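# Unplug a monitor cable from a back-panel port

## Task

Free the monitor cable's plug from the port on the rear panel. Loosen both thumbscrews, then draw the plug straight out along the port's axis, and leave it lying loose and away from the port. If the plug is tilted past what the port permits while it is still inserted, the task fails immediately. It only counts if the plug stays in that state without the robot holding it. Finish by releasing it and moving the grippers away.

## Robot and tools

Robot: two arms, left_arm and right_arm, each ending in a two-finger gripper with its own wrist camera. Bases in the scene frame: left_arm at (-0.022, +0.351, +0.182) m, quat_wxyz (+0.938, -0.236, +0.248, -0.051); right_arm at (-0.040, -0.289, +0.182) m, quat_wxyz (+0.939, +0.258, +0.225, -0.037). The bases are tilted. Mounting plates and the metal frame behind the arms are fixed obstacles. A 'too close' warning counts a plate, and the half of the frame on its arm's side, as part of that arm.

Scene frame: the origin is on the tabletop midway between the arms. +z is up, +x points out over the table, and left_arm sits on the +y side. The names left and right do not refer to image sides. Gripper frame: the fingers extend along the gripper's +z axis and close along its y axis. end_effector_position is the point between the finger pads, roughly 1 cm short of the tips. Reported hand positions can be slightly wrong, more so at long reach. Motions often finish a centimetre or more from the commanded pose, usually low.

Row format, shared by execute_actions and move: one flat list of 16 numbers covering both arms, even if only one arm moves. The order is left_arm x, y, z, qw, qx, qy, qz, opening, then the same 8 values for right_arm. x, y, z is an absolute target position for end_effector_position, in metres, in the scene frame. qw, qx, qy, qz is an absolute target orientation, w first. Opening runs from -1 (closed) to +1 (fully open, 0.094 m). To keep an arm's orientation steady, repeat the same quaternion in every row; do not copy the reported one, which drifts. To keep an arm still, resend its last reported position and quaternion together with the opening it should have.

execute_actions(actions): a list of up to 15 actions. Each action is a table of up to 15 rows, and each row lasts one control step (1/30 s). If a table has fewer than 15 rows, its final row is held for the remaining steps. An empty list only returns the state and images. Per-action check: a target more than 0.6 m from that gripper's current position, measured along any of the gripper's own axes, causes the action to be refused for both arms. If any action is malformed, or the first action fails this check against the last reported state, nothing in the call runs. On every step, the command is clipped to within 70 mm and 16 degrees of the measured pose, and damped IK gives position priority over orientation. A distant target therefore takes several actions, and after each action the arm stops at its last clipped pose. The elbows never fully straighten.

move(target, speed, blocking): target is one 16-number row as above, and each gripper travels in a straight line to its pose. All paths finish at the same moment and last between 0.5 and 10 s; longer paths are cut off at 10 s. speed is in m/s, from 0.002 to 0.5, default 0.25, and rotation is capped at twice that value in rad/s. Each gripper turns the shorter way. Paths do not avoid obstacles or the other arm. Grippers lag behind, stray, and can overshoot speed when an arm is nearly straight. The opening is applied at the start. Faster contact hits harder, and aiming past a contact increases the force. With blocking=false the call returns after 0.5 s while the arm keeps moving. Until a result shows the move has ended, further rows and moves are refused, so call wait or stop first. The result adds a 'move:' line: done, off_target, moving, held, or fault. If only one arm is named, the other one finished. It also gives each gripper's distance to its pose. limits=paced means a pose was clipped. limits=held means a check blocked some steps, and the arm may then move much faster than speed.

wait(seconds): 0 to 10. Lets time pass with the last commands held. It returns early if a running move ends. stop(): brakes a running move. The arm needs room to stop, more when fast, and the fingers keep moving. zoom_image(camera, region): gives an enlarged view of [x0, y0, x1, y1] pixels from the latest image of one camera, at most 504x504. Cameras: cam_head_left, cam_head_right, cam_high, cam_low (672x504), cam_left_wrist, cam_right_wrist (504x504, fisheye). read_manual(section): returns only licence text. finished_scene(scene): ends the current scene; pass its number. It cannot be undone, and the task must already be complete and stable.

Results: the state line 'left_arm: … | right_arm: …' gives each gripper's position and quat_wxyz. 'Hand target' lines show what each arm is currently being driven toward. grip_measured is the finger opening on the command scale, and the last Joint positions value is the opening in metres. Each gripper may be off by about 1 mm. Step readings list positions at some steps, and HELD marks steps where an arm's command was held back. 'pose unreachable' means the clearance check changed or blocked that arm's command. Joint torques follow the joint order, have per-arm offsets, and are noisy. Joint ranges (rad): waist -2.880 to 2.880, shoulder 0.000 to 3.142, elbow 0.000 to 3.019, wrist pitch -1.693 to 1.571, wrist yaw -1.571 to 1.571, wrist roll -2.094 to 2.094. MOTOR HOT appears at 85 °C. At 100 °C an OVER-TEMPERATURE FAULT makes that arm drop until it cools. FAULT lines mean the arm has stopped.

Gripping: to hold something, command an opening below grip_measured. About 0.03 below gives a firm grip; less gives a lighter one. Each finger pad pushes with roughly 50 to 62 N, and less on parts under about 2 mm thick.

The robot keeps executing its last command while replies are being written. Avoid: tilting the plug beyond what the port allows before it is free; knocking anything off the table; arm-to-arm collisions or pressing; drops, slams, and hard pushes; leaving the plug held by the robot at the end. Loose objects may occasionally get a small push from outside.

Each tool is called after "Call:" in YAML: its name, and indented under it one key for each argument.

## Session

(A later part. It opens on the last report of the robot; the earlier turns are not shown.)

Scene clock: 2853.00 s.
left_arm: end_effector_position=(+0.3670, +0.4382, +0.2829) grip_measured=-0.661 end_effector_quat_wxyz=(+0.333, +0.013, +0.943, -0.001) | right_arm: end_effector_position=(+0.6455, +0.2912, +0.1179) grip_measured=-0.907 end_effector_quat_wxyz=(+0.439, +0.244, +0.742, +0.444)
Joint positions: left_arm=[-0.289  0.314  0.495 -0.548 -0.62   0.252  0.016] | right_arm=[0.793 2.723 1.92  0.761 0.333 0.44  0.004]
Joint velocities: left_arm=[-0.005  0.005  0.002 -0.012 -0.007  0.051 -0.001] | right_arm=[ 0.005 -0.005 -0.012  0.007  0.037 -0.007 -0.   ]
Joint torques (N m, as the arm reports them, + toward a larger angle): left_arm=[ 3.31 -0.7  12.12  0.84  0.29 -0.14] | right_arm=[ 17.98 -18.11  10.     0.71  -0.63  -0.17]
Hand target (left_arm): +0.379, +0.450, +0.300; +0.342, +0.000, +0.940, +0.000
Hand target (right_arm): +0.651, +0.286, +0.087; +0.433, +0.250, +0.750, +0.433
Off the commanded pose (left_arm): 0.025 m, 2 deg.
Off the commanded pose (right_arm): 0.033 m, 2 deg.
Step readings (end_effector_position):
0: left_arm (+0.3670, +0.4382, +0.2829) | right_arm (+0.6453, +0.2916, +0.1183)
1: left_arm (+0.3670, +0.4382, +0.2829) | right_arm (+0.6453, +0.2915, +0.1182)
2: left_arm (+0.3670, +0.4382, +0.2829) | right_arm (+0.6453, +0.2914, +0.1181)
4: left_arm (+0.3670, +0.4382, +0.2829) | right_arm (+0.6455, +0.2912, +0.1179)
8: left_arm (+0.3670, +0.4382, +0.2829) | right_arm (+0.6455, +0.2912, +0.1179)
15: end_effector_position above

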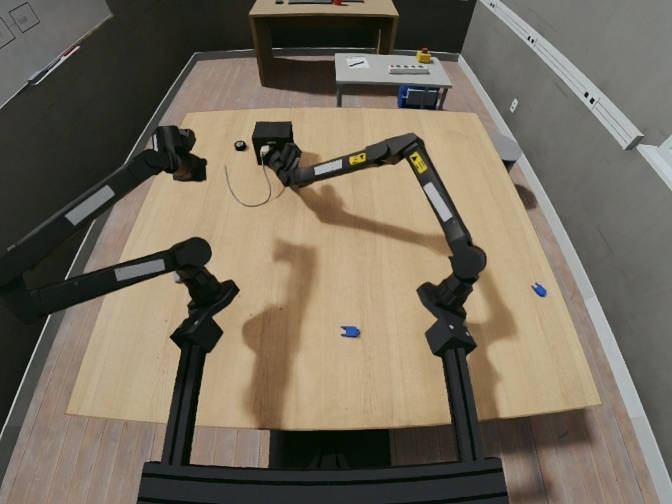

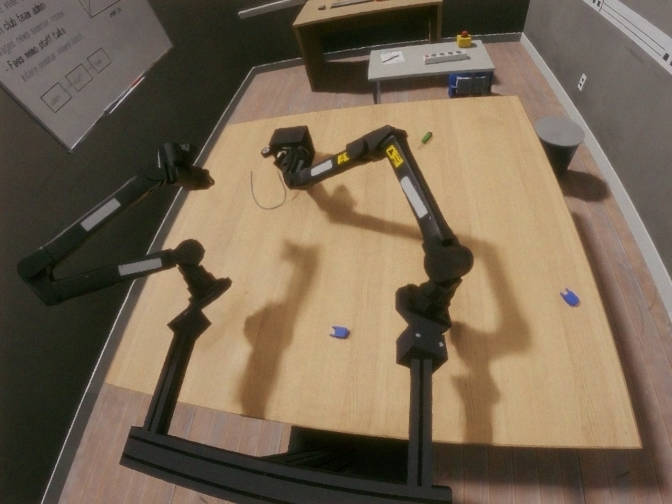

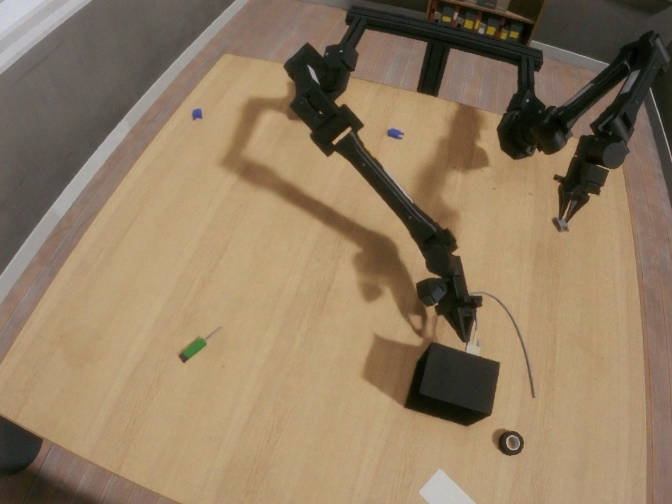

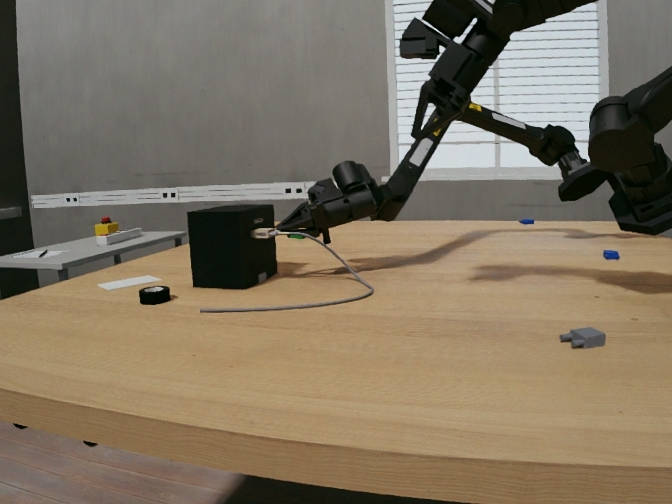

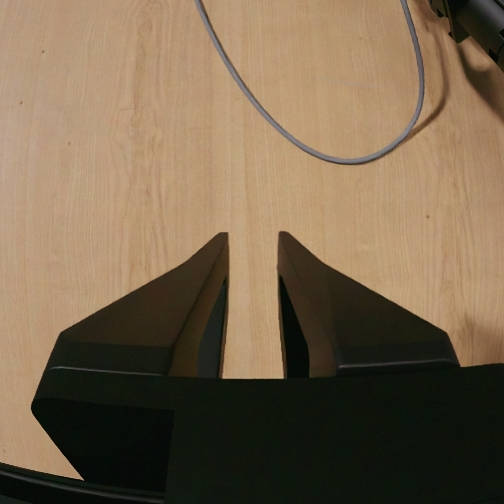

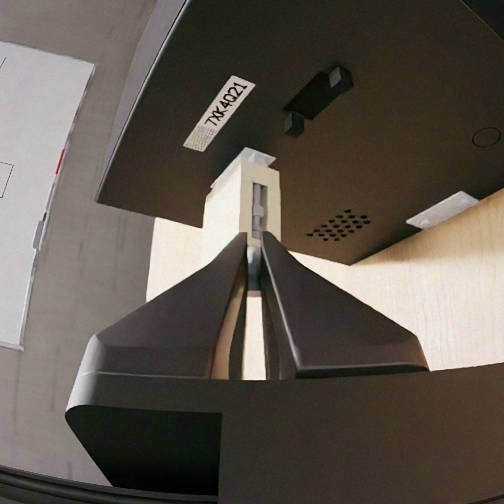

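Call:
execute_actions:
  actions:
    - [[0.38,0.45,0.30,0.342,0,0.94,0,-0.66,0.653,0.288,0.086,0.433,0.25,0.75,0.433,-0.66],[0.38,0.45,0.30,0.342,0,0.94,0,-0.66,0.653,0.288,0.086,0.433,0.25,0.75,0.433,-0.66],[0.38,0.45,0.30,0.342,0,0.94,0,-0.66,0.653,0.288,0.086,0.433,0.25,0.75,0.433,-0.66],[0.38,0.45,0.30,0.342,0,0.94,0,-0.66,0.653,0.288,0.086,0.433,0.25,0.75,0.433,-0.66],[0.38,0.45,0.30,0.342,0,0.94,0,-0.66,0.657,0.295,0.082,0.433,0.25,0.75,0.433,-0.66]]
    - [[0.38,0.45,0.30,0.342,0,0.94,0,-0.66,0.657,0.295,0.082,0.433,0.25,0.75,0.433,-0.66]]

Call:
zoom_image:
  camera: "cam_right_wrist"
  region: [150, 150, 370, 370]

Scene clock: 2890.20 s.
left_arm: end_effector_position=(+0.3670, +0.4382, +0.2829) grip_measured=-0.661 end_effector_quat_wxyz=(+0.333, +0.013, +0.943, -0.001) | right_arm: end_effector_position=(+0.6482, +0.2988, +0.1140) grip_measured=-0.662 end_effector_quat_wxyz=(+0.439, +0.243, +0.742, +0.445)
Joint positions: left_arm=[-0.289  0.314  0.495 -0.548 -0.62   0.252  0.016] | right_arm=[0.793 2.749 1.962 0.744 0.33  0.44  0.016]
Joint velocities: left_arm=[ 0.005  0.005 -0.007  0.012 -0.051 -0.007  0.   ] | right_arm=[-0.015 -0.015  0.002 -0.002  0.007  0.022  0.001]
Joint torques (N m, as the arm reports them, + toward a larger angle): left_arm=[ 3.29 -0.78 12.1   0.81  0.29 -0.14] | right_arm=[ 18.06 -18.38  10.37   0.63  -0.54  -0.18]
Hand target (left_arm): +0.379, +0.450, +0.300; +0.342, +0.000, +0.940, +0.000
Hand target (right_arm): +0.654, +0.293, +0.083; +0.433, +0.250, +0.750, +0.433
Off the commanded pose (left_arm): 0.025 m, 2 deg.
Off the commanded pose (right_arm): 0.033 m, 2 deg.
Step readings (end_effector_position; steps 1 to 15: 1st action; 16 to 30: 2nd action):
0: left_arm (+0.3670, +0.4382, +0.2829) | right_arm (+0.6455, +0.2912, +0.1179)
1: left_arm (+0.3670, +0.4382, +0.2829) | right_arm (+0.6457, +0.2912, +0.1181)
2: left_arm (+0.3670, +0.4382, +0.2829) | right_arm (+0.6456, +0.2913, +0.1180)
4: left_arm (+0.3670, +0.4382, +0.2829) | right_arm (+0.6454, +0.2914, +0.1177)
8: left_arm (+0.3670, +0.4382, +0.2829) | right_arm (+0.6491, +0.2958, +0.1169)
15: left_arm (+0.3670, +0.4382, +0.2829) | right_arm (+0.6481, +0.2987, +0.1138)
16: left_arm (+0.3670, +0.4382, +0.2829) | right_arm (+0.6482, +0.2988, +0.1140)
17: left_arm (+0.3670, +0.4382, +0.2829) | right_arm (+0.6482, +0.2988, +0.1140)
19: left_arm (+0.3670, +0.4382, +0.2829) | right_arm (+0.6482, +0.2988, +0.1140)
23: left_arm (+0.3670, +0.4382, +0.2829) | right_arm (+0.6482, +0.2988, +0.1140)
30: end_effector_position above

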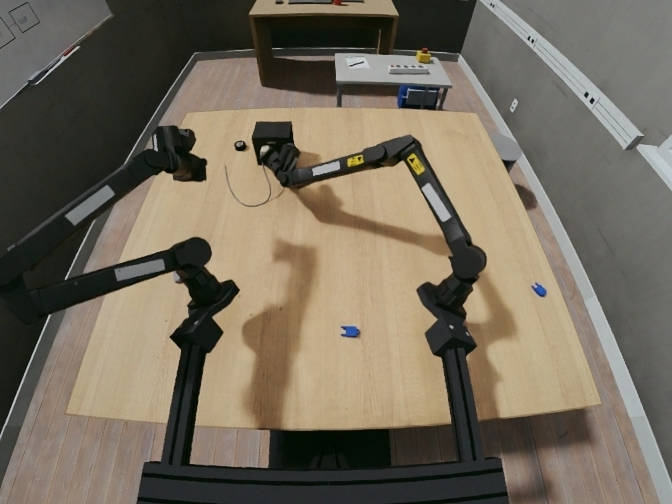

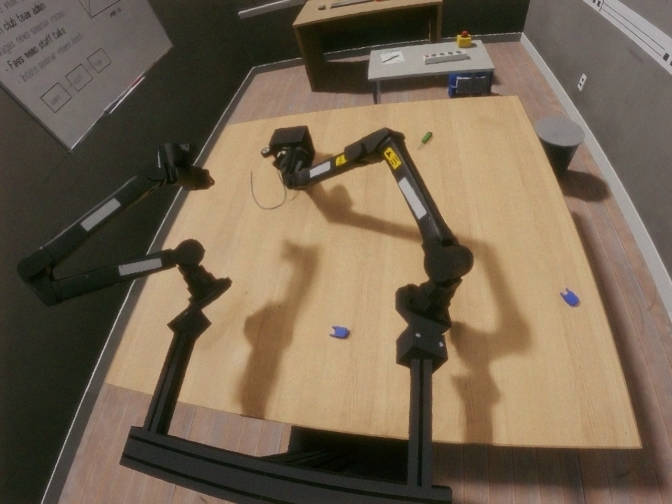

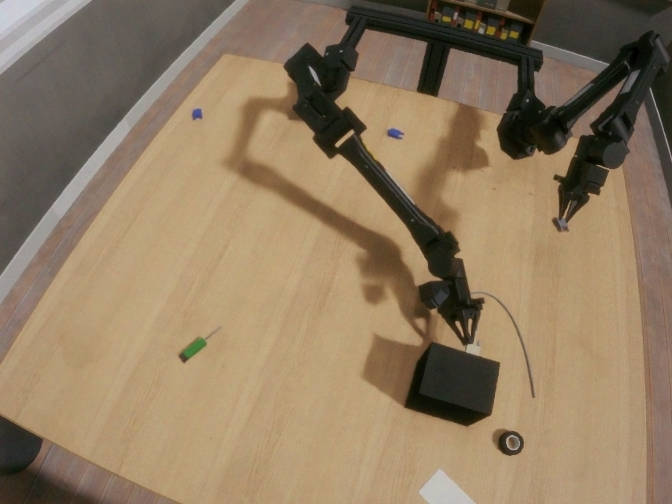

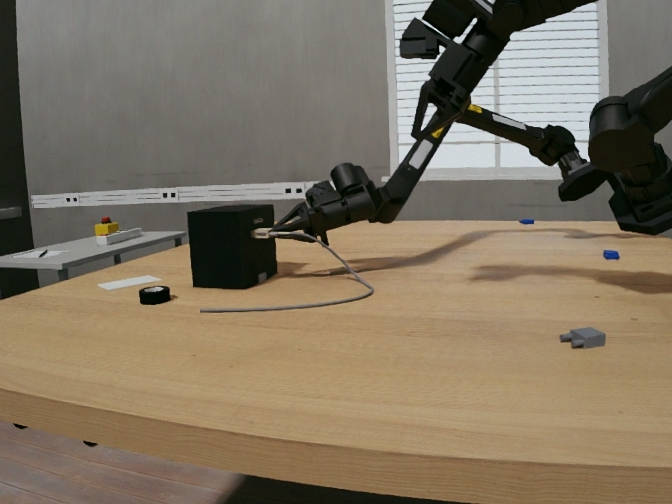

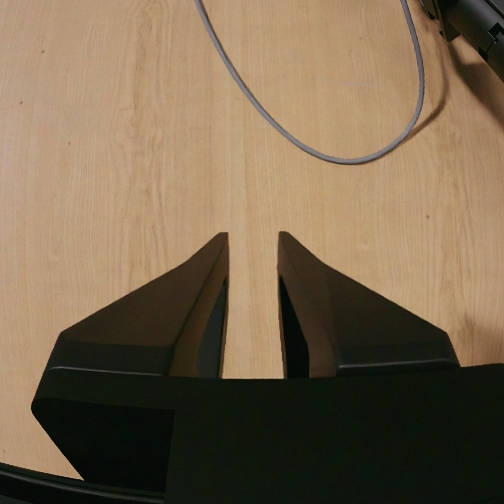

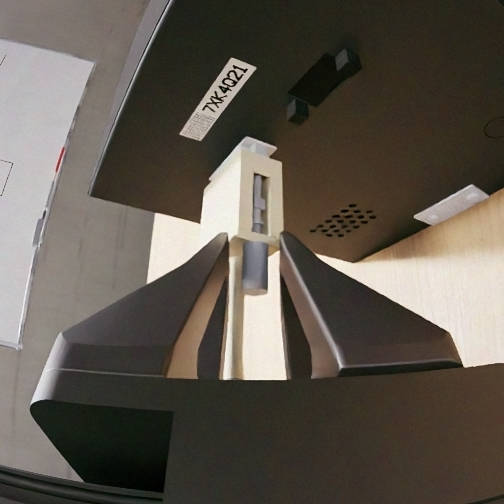

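Region (150, 150, 370, 370) of cam_right_wrist's 504x504 image, scaled by 2.291, with more detail than that image has.

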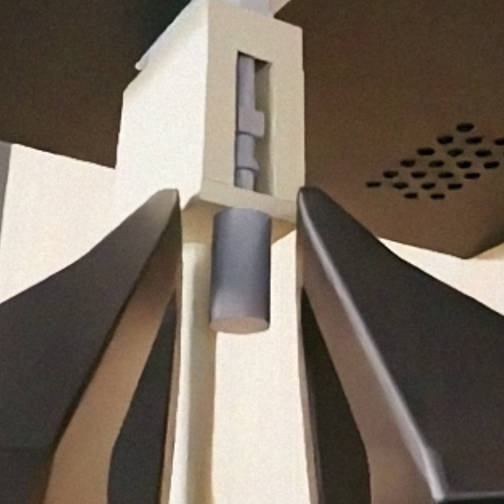

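Call:
execute_actions:
  actions:
    - [[0.38,0.45,0.30,0.342,0,0.94,0,-0.66,0.657,0.295,0.082,0.433,0.25,0.75,0.433,-0.78],[0.38,0.45,0.30,0.342,0,0.94,0,-0.66,0.657,0.295,0.082,0.433,0.25,0.75,0.433,-0.78],[0.38,0.45,0.30,0.342,0,0.94,0,-0.66,0.657,0.295,0.082,0.433,0.25,0.75,0.433,-0.78],[0.38,0.45,0.30,0.342,0,0.94,0,-0.66,0.657,0.295,0.082,0.433,0.25,0.75,0.433,-0.78],[0.38,0.45,0.30,0.342,0,0.94,0,-0.66,0.657,0.295,0.082,0.433,0.25,0.75,0.433,-0.9]]

Call:
zoom_image:
  camera: "cam_right_wrist"
  region: [150, 150, 370, 370]

Scene clock: 2899.73 s.
left_arm: end_effector_position=(+0.3670, +0.4382, +0.2829) grip_measured=-0.661 end_effector_quat_wxyz=(+0.333, +0.013, +0.943, -0.001) | right_arm: end_effector_position=(+0.6481, +0.2992, +0.1142) grip_measured=-0.830 end_effector_quat_wxyz=(+0.442, +0.237, +0.743, +0.443)
Joint positions: left_arm=[-0.289  0.314  0.495 -0.548 -0.62   0.252  0.016] | right_arm=[0.793 2.749 1.962 0.743 0.328 0.427 0.008]
Joint velocities: left_arm=[ 0.005 -0.015  0.007 -0.027  0.066 -0.051  0.001] | right_arm=[-0.005 -0.005 -0.007  0.002 -0.022  0.007 -0.   ]
Joint torques (N m, as the arm reports them, + toward a larger angle): left_arm=[ 3.28 -0.78 12.1   0.81  0.29 -0.14] | right_arm=[ 18.13 -18.31  10.39   0.67  -0.42  -0.02]
Hand target (left_arm): +0.379, +0.450, +0.300; +0.342, +0.000, +0.940, +0.000
Hand target (right_arm): +0.654, +0.293, +0.083; +0.433, +0.250, +0.750, +0.433
Off the commanded pose (left_arm): 0.025 m, 2 deg.
Off the commanded pose (right_arm): 0.034 m, 2 deg.
Step readings (end_effector_position):
0: left_arm (+0.3670, +0.4382, +0.2829) | right_arm (+0.6482, +0.2988, +0.1140)
1: left_arm (+0.3670, +0.4382, +0.2829) | right_arm (+0.6481, +0.2992, +0.1143)
2: left_arm (+0.3670, +0.4382, +0.2829) | right_arm (+0.6481, +0.2990, +0.1141)
4: left_arm (+0.3670, +0.4382, +0.2829) | right_arm (+0.6481, +0.2992, +0.1142)
8: left_arm (+0.3670, +0.4382, +0.2829) | right_arm (+0.6481, +0.2992, +0.1142)
15: end_effector_position above

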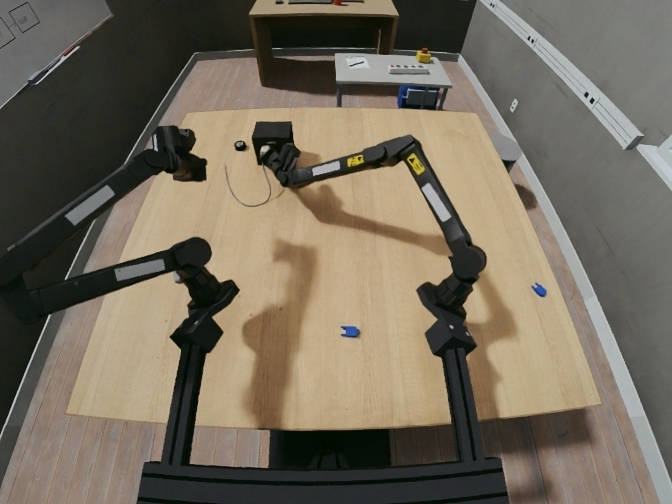

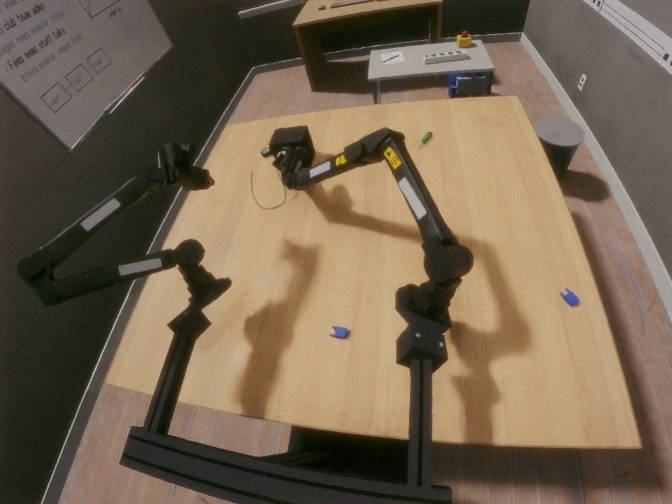

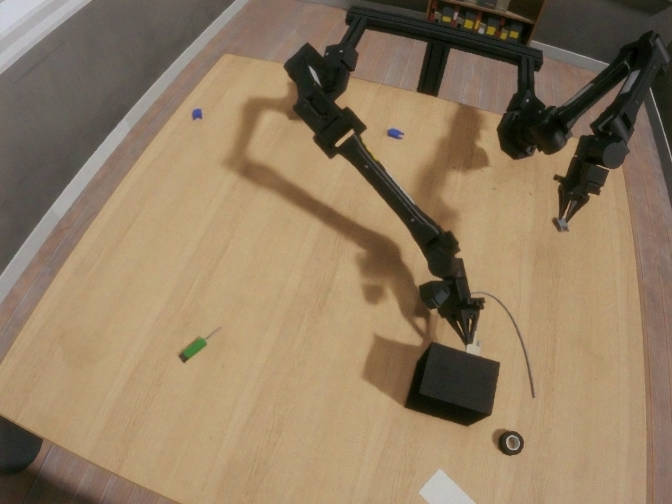

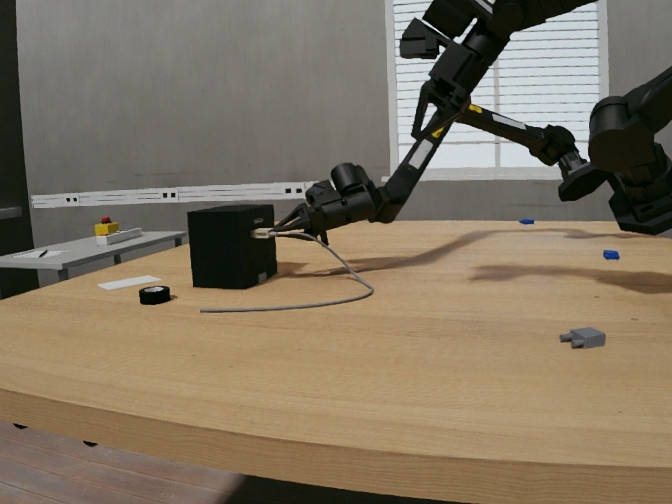

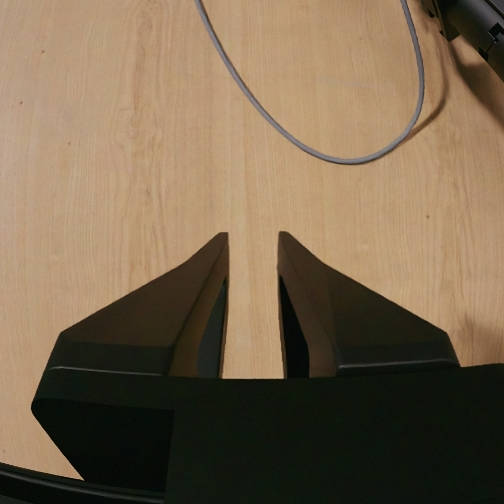

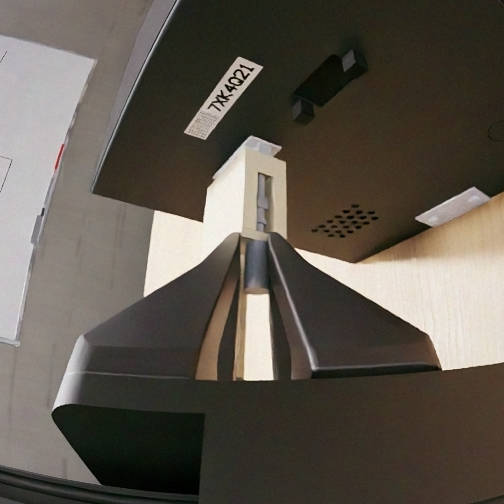

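Region (150, 150, 370, 370) of cam_right_wrist's 504x504 image, scaled by 2.291, with more detail than that image has.

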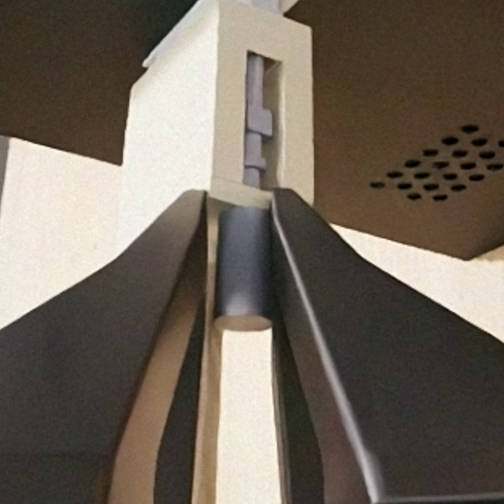

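Call:
execute_actions:
  actions:
    - [[0.38,0.45,0.30,0.342,0,0.94,0,-0.66,0.657,0.295,0.082,0.433,0.25,0.75,0.433,-0.66],[0.38,0.45,0.30,0.342,0,0.94,0,-0.66,0.657,0.295,0.082,0.433,0.25,0.75,0.433,-0.66],[0.38,0.45,0.30,0.342,0,0.94,0,-0.66,0.657,0.295,0.082,0.433,0.25,0.75,0.433,-0.66],[0.38,0.45,0.30,0.342,0,0.94,0,-0.66,0.657,0.295,0.080,0.399,0.301,0.692,0.521,-0.66],[0.38,0.45,0.30,0.342,0,0.94,0,-0.66,0.657,0.295,0.080,0.399,0.301,0.692,0.521,-0.66],[0.38,0.45,0.30,0.342,0,0.94,0,-0.66,0.657,0.295,0.080,0.399,0.301,0.692,0.521,-0.66],[0.38,0.45,0.30,0.342,0,0.94,0,-0.66,0.657,0.295,0.078,0.360,0.347,0.623,0.602,-0.66],[0.38,0.45,0.30,0.342,0,0.94,0,-0.66,0.657,0.295,0.078,0.360,0.347,0.623,0.602,-0.66],[0.38,0.45,0.30,0.342,0,0.94,0,-0.66,0.657,0.295,0.078,0.360,0.347,0.623,0.602,-0.66],[0.38,0.45,0.30,0.342,0,0.94,0,-0.66,0.657,0.295,0.076,0.315,0.389,0.545,0.673,-0.66],[0.38,0.45,0.30,0.342,0,0.94,0,-0.66,0.657,0.295,0.076,0.315,0.389,0.545,0.673,-0.66],[0.38,0.45,0.30,0.342,0,0.94,0,-0.66,0.657,0.295,0.076,0.315,0.389,0.545,0.673,-0.66],[0.38,0.45,0.30,0.342,0,0.94,0,-0.66,0.657,0.295,0.074,0.269,0.422,0.465,0.730,-0.66]]
    - [[0.38,0.45,0.30,0.342,0,0.94,0,-0.66,0.657,0.295,0.074,0.269,0.422,0.465,0.730,-0.66]]

Call:
zoom_image:
  camera: "cam_right_wrist"
  region: [150, 150, 370, 370]

Scene clock: 2935.47 s.
left_arm: end_effector_position=(+0.3670, +0.4382, +0.2829) grip_measured=-0.661 end_effector_quat_wxyz=(+0.333, +0.013, +0.943, -0.001) | right_arm: end_effector_position=(+0.6458, +0.3083, +0.1107) grip_measured=-0.661 end_effector_quat_wxyz=(+0.269, +0.396, +0.468, +0.743)
Joint positions: left_arm=[-0.289  0.314  0.495 -0.548 -0.62   0.252  0.016] | right_arm=[ 0.722  2.979  2.186  1.087 -0.078  1.223  0.016]
Joint velocities: left_arm=[ 0.005  0.005  0.017  0.002  0.051 -0.037 -0.001] | right_arm=[-0.005 -0.005 -0.007 -0.002 -0.007  0.198 -0.001]
Joint torques (N m, as the arm reports them, + toward a larger angle): left_arm=[ 3.36 -0.76 12.11  0.83  0.29 -0.14] | right_arm=[ 17.62 -18.    10.09   1.13   0.4   -0.15]
Hand target (left_arm): +0.379, +0.450, +0.300; +0.342, +0.000, +0.940, +0.000
Hand target (right_arm): +0.655, +0.294, +0.075; +0.269, +0.422, +0.466, +0.730
Off the commanded pose (left_arm): 0.025 m, 2 deg.
Off the commanded pose (right_arm): 0.041 m, 3 deg.
Step readings (end_effector_position; steps 1 to 15: 1st action; 16 to 30: 2nd action):
0: left_arm (+0.3670, +0.4382, +0.2829) | right_arm (+0.6481, +0.2992, +0.1142)
1: left_arm (+0.3670, +0.4382, +0.2829) | right_arm (+0.6481, +0.2992, +0.1141)
2: left_arm (+0.3670, +0.4382, +0.2829) | right_arm (+0.6481, +0.2994, +0.1139)
4: left_arm (+0.3670, +0.4382, +0.2829) | right_arm (+0.6474, +0.3025, +0.1172)
8: left_arm (+0.3670, +0.4382, +0.2829) | right_arm (+0.6449, +0.3025, +0.1156)
15: left_arm (+0.3670, +0.4382, +0.2829) | right_arm (+0.6450, +0.3074, +0.1094)
16: left_arm (+0.3670, +0.4382, +0.2829) | right_arm (+0.6457, +0.3074, +0.1095)
17: left_arm (+0.3670, +0.4382, +0.2829) | right_arm (+0.6457, +0.3077, +0.1096)
19: left_arm (+0.3670, +0.4382, +0.2829) | right_arm (+0.6461, +0.3074, +0.1095)
23: left_arm (+0.3670, +0.4382, +0.2829) | right_arm (+0.6460, +0.3080, +0.1102)
30: end_effector_position above

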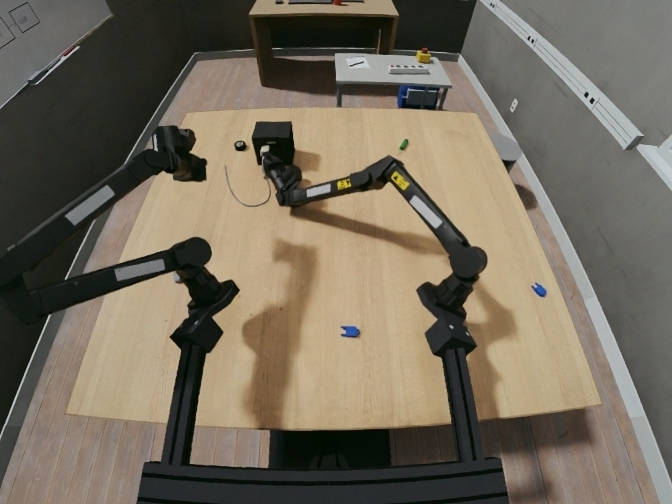

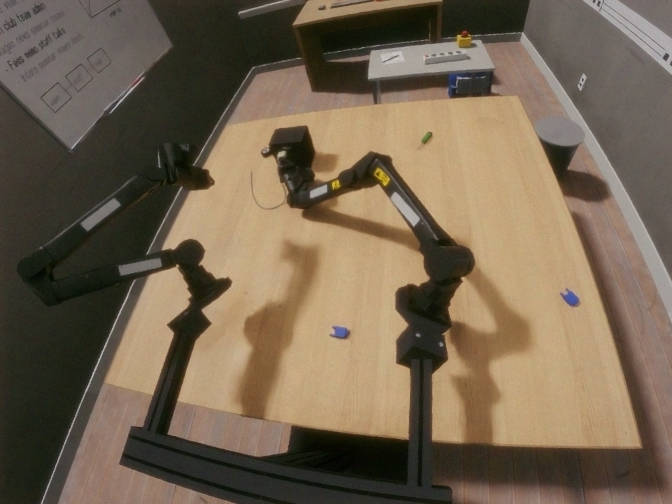

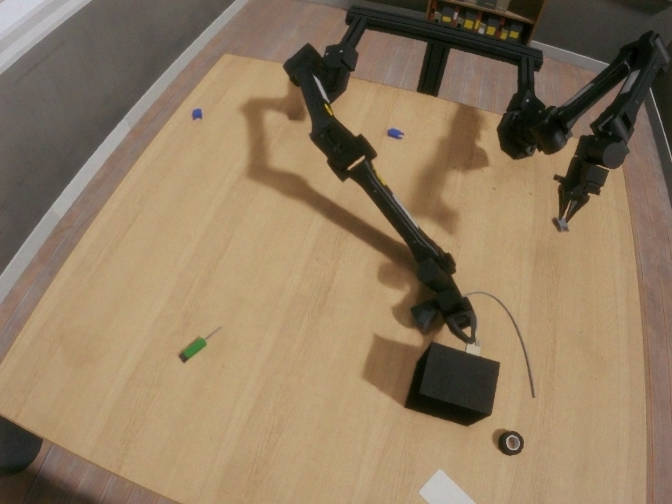

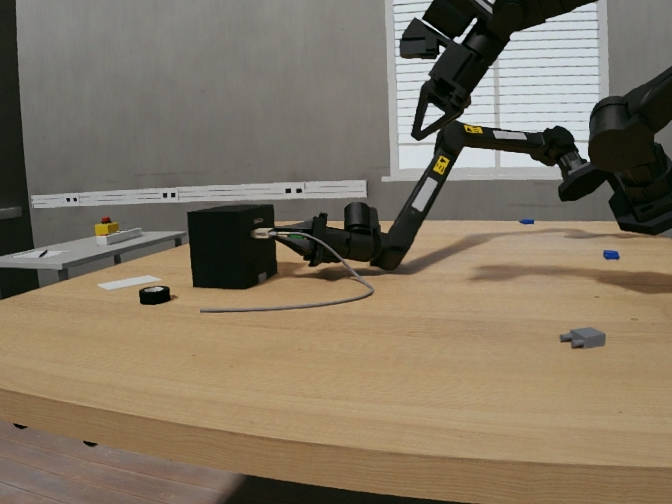

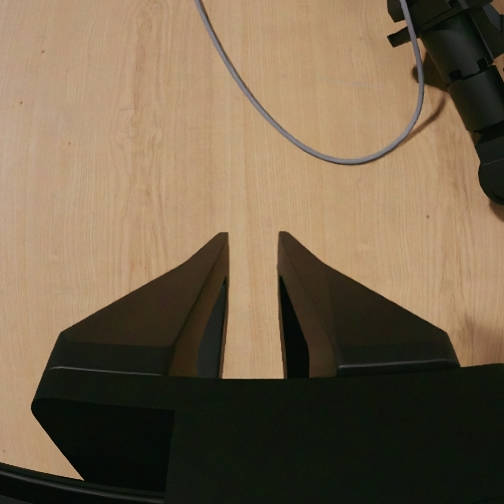

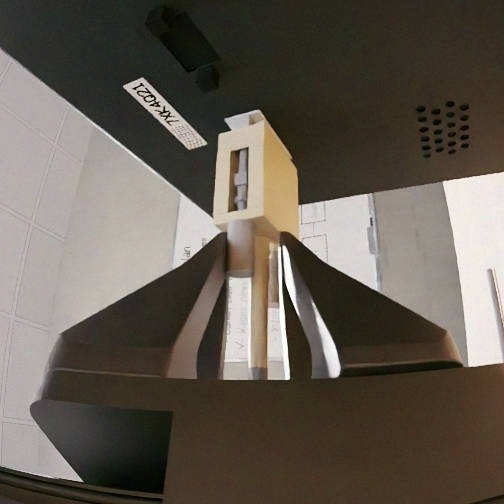

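Region (150, 150, 370, 370) of cam_right_wrist's 504x504 image, scaled by 2.291, with more detail than that image has.

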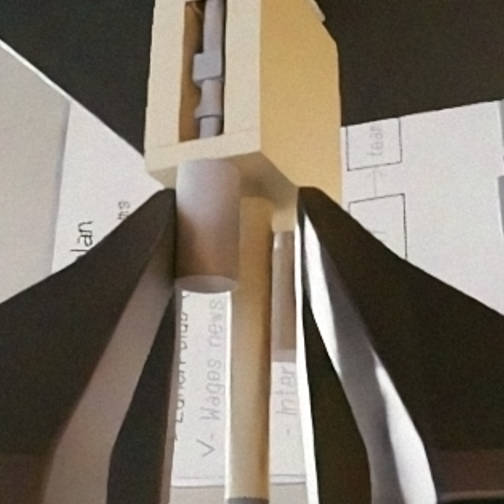

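Call:
execute_actions:
  actions:
    - [[0.38,0.45,0.30,0.342,0,0.94,0,-0.66,0.659,0.284,0.076,0.269,0.422,0.465,0.730,-0.66]]
    - [[0.38,0.45,0.30,0.342,0,0.94,0,-0.66,0.659,0.284,0.076,0.269,0.422,0.465,0.730,-0.66]]

Call:
zoom_image:
  camera: "cam_right_wrist"
  region: [150, 150, 370, 370]

Scene clock: 2971.00 s.
left_arm: end_effector_position=(+0.3670, +0.4382, +0.2829) grip_measured=-0.661 end_effector_quat_wxyz=(+0.333, +0.013, +0.943, -0.001) | right_arm: end_effector_position=(+0.6457, +0.3082, +0.1111) grip_measured=-0.661 end_effector_quat_wxyz=(+0.262, +0.400, +0.464, +0.746)
Joint positions: left_arm=[-0.289  0.314  0.495 -0.548 -0.62   0.252  0.016] | right_arm=[ 0.722  2.979  2.186  1.088 -0.079  1.242  0.016]
Joint velocities: left_arm=[-0.015  0.005  0.007 -0.012 -0.022 -0.037 -0.001] | right_arm=[ 0.005 -0.015  0.007  0.007 -0.051  0.007  0.   ]
Joint torques (N m, as the arm reports them, + toward a larger angle): left_arm=[ 3.24 -0.74 12.11  0.82  0.29 -0.14] | right_arm=[ 16.95 -20.54   7.02   1.57   0.07  -0.11]
Hand target (left_arm): +0.379, +0.450, +0.300; +0.342, +0.000, +0.940, +0.000
Hand target (right_arm): +0.659, +0.284, +0.077; +0.269, +0.422, +0.465, +0.730
Off the commanded pose (left_arm): 0.025 m, 2 deg.
Off the commanded pose (right_arm): 0.045 m, 3 deg.
Step readings (end_effector_position; steps 1 to 15: 1st action; 16 to 30: 2nd action):
0: left_arm (+0.3670, +0.4382, +0.2829) | right_arm (+0.6458, +0.3083, +0.1108)
1: left_arm (+0.3670, +0.4382, +0.2829) | right_arm (+0.6458, +0.3082, +0.1110)
2: left_arm (+0.3670, +0.4382, +0.2829) | right_arm (+0.6457, +0.3082, +0.1111)
4: left_arm (+0.3670, +0.4382, +0.2829) | right_arm (+0.6457, +0.3082, +0.1111)
8: left_arm (+0.3670, +0.4382, +0.2829) | right_arm (+0.6457, +0.3082, +0.1111)
15: left_arm (+0.3670, +0.4382, +0.2829) | right_arm (+0.6457, +0.3082, +0.1111)
16: left_arm (+0.3670, +0.4382, +0.2829) | right_arm (+0.6457, +0.3082, +0.1111)
17: left_arm (+0.3670, +0.4382, +0.2829) | right_arm (+0.6457, +0.3082, +0.1111)
19: left_arm (+0.3670, +0.4382, +0.2829) | right_arm (+0.6457, +0.3082, +0.1111)
23: left_arm (+0.3670, +0.4382, +0.2829) | right_arm (+0.6457, +0.3082, +0.1111)
30: end_effector_position above

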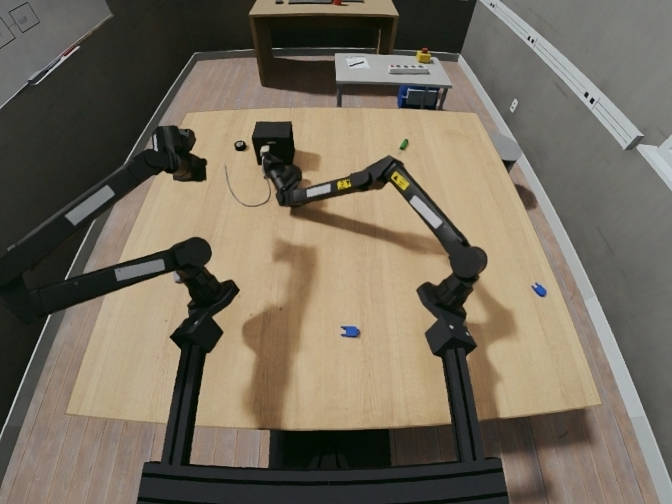

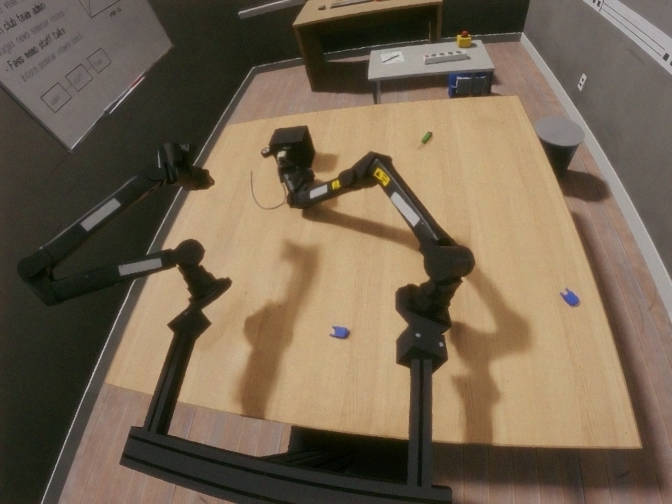

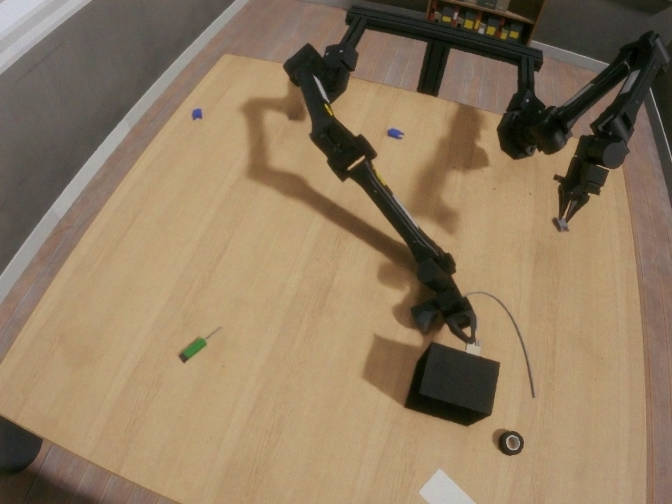

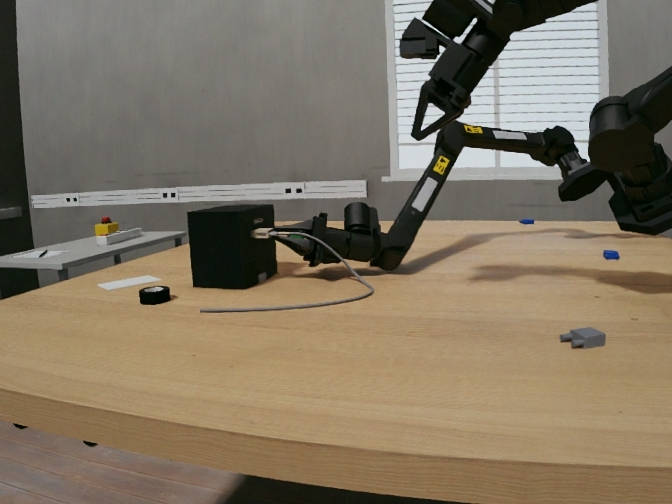

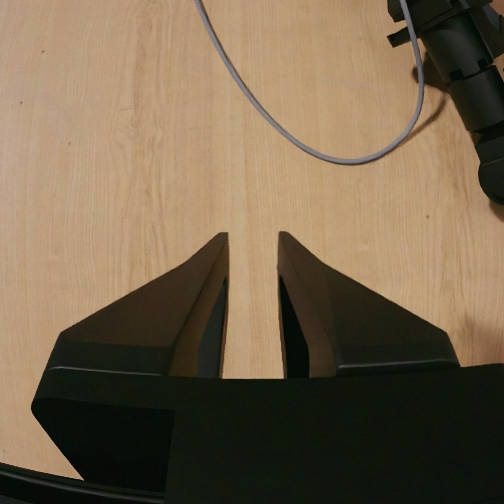

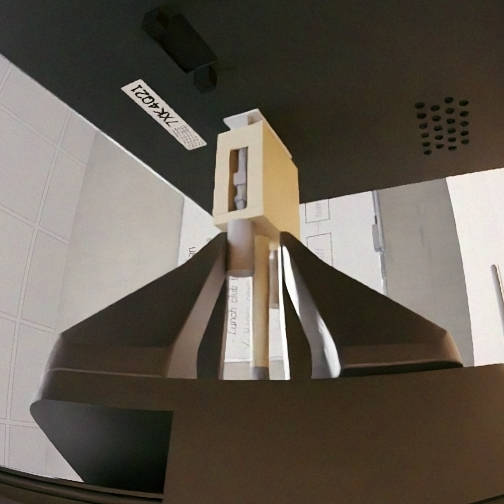

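Region (150, 150, 370, 370) of cam_right_wrist's 504x504 image, scaled by 2.291, with more detail than that image has.

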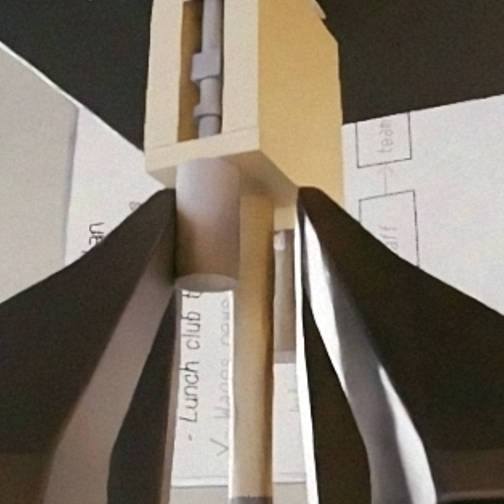

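Call:
execute_actions:
  actions:
    - [[0.38,0.45,0.30,0.342,0,0.94,0,-0.66,0.655,0.29,0.09,0.269,0.422,0.465,0.730,-0.66]]
    - [[0.38,0.45,0.30,0.342,0,0.94,0,-0.66,0.655,0.29,0.097,0.269,0.422,0.465,0.730,-0.66]]

Call:
zoom_image:
  camera: "cam_right_wrist"
  region: [150, 150, 370, 370]

Scene clock: 2984.20 s.
left_arm: end_effector_position=(+0.3670, +0.4382, +0.2829) grip_measured=-0.661 end_effector_quat_wxyz=(+0.333, +0.013, +0.943, -0.001) | right_arm: end_effector_position=(+0.6448, +0.3065, +0.1102) grip_measured=-0.661 end_effector_quat_wxyz=(+0.263, +0.409, +0.467, +0.739)
Joint positions: left_arm=[-0.289  0.314  0.495 -0.548 -0.62   0.252  0.016] | right_arm=[ 0.725  2.968  2.165  1.089 -0.054  1.242  0.016]
Joint velocities: left_arm=[-0.005 -0.015 -0.002  0.007 -0.007  0.081  0.   ] | right_arm=[-0.015  0.005  0.012  0.012 -0.037  0.022 -0.   ]
Joint torques (N m, as the arm reports them, + toward a larger angle): left_arm=[ 3.32 -0.75 12.1   0.83  0.29 -0.13] | right_arm=[ 18.85 -22.3    6.18   1.52  -0.02  -0.18]
Hand target (left_arm): +0.379, +0.450, +0.300; +0.342, +0.000, +0.940, +0.000
Hand target (right_arm): +0.655, +0.290, +0.097; +0.269, +0.422, +0.465, +0.730
Off the commanded pose (left_arm): 0.025 m, 2 deg.
Off the commanded pose (right_arm): 0.023 m, 2 deg.
Step readings (end_effector_position; steps 1 to 15: 1st action; 16 to 30: 2nd action):
0: left_arm (+0.3670, +0.4382, +0.2829) | right_arm (+0.6457, +0.3082, +0.1111)
1: left_arm (+0.3670, +0.4382, +0.2829) | right_arm (+0.6450, +0.3085, +0.1105)
2: left_arm (+0.3670, +0.4382, +0.2829) | right_arm (+0.6451, +0.3083, +0.1107)
4: left_arm (+0.3670, +0.4382, +0.2829) | right_arm (+0.6450, +0.3084, +0.1107)
8: left_arm (+0.3670, +0.4382, +0.2829) | right_arm (+0.6450, +0.3084, +0.1107)
15: left_arm (+0.3670, +0.4382, +0.2829) | right_arm (+0.6450, +0.3084, +0.1107)
16: left_arm (+0.3670, +0.4382, +0.2829) | right_arm (+0.6449, +0.3080, +0.1104)
17: left_arm (+0.3670, +0.4382, +0.2829) | right_arm (+0.6449, +0.3075, +0.1104)
19: left_arm (+0.3670, +0.4382, +0.2829) | right_arm (+0.6448, +0.3068, +0.1104)
23: left_arm (+0.3670, +0.4382, +0.2829) | right_arm (+0.6448, +0.3065, +0.1102)
30: end_effector_position above

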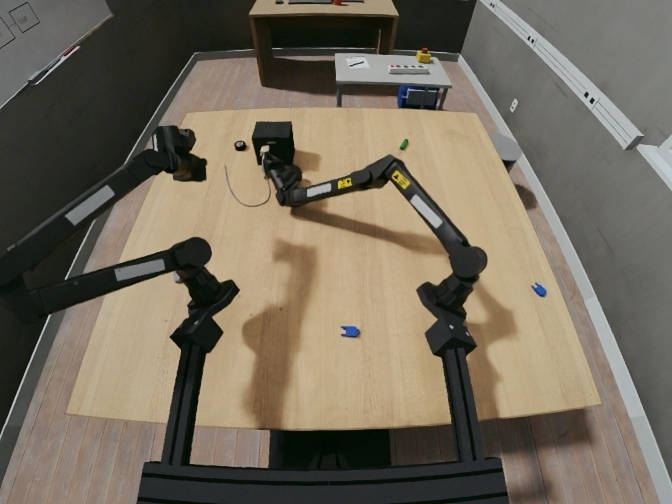

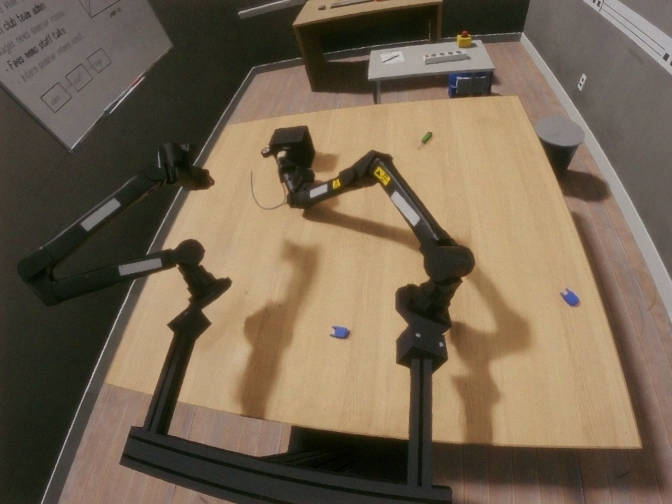

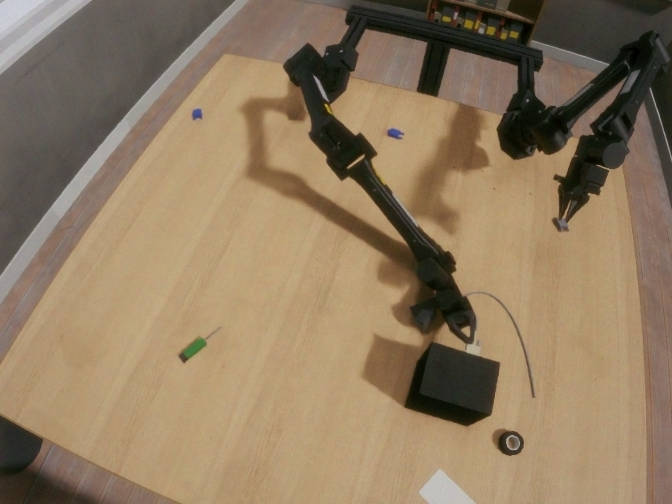

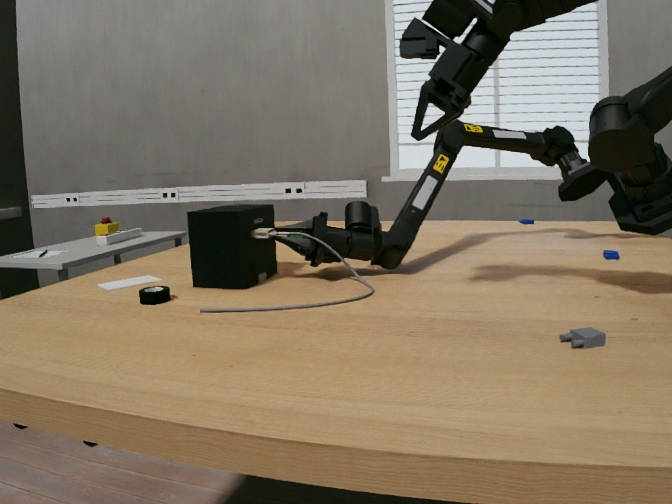

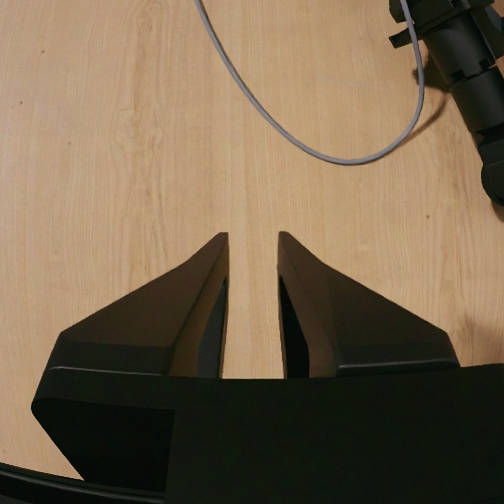

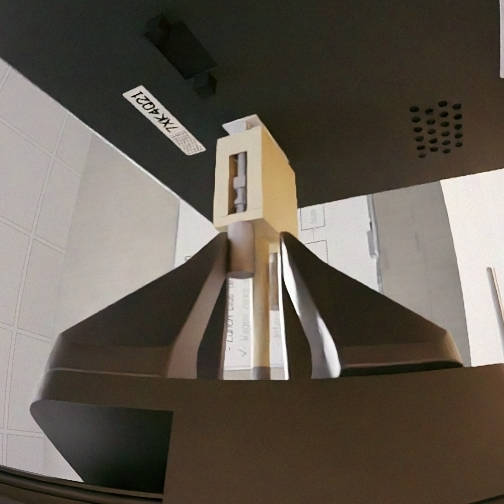

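Region (150, 150, 370, 370) of cam_right_wrist's 504x504 image, scaled by 2.291, with more detail than that image has.

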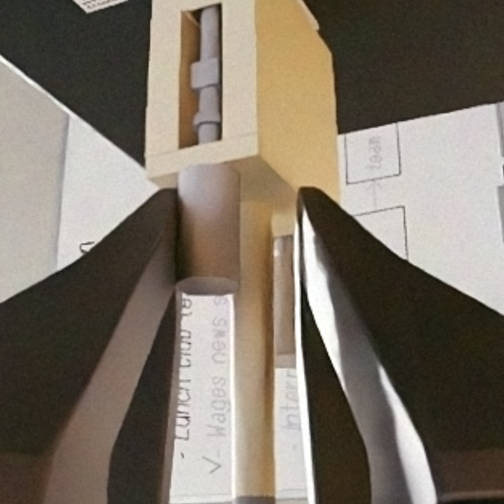

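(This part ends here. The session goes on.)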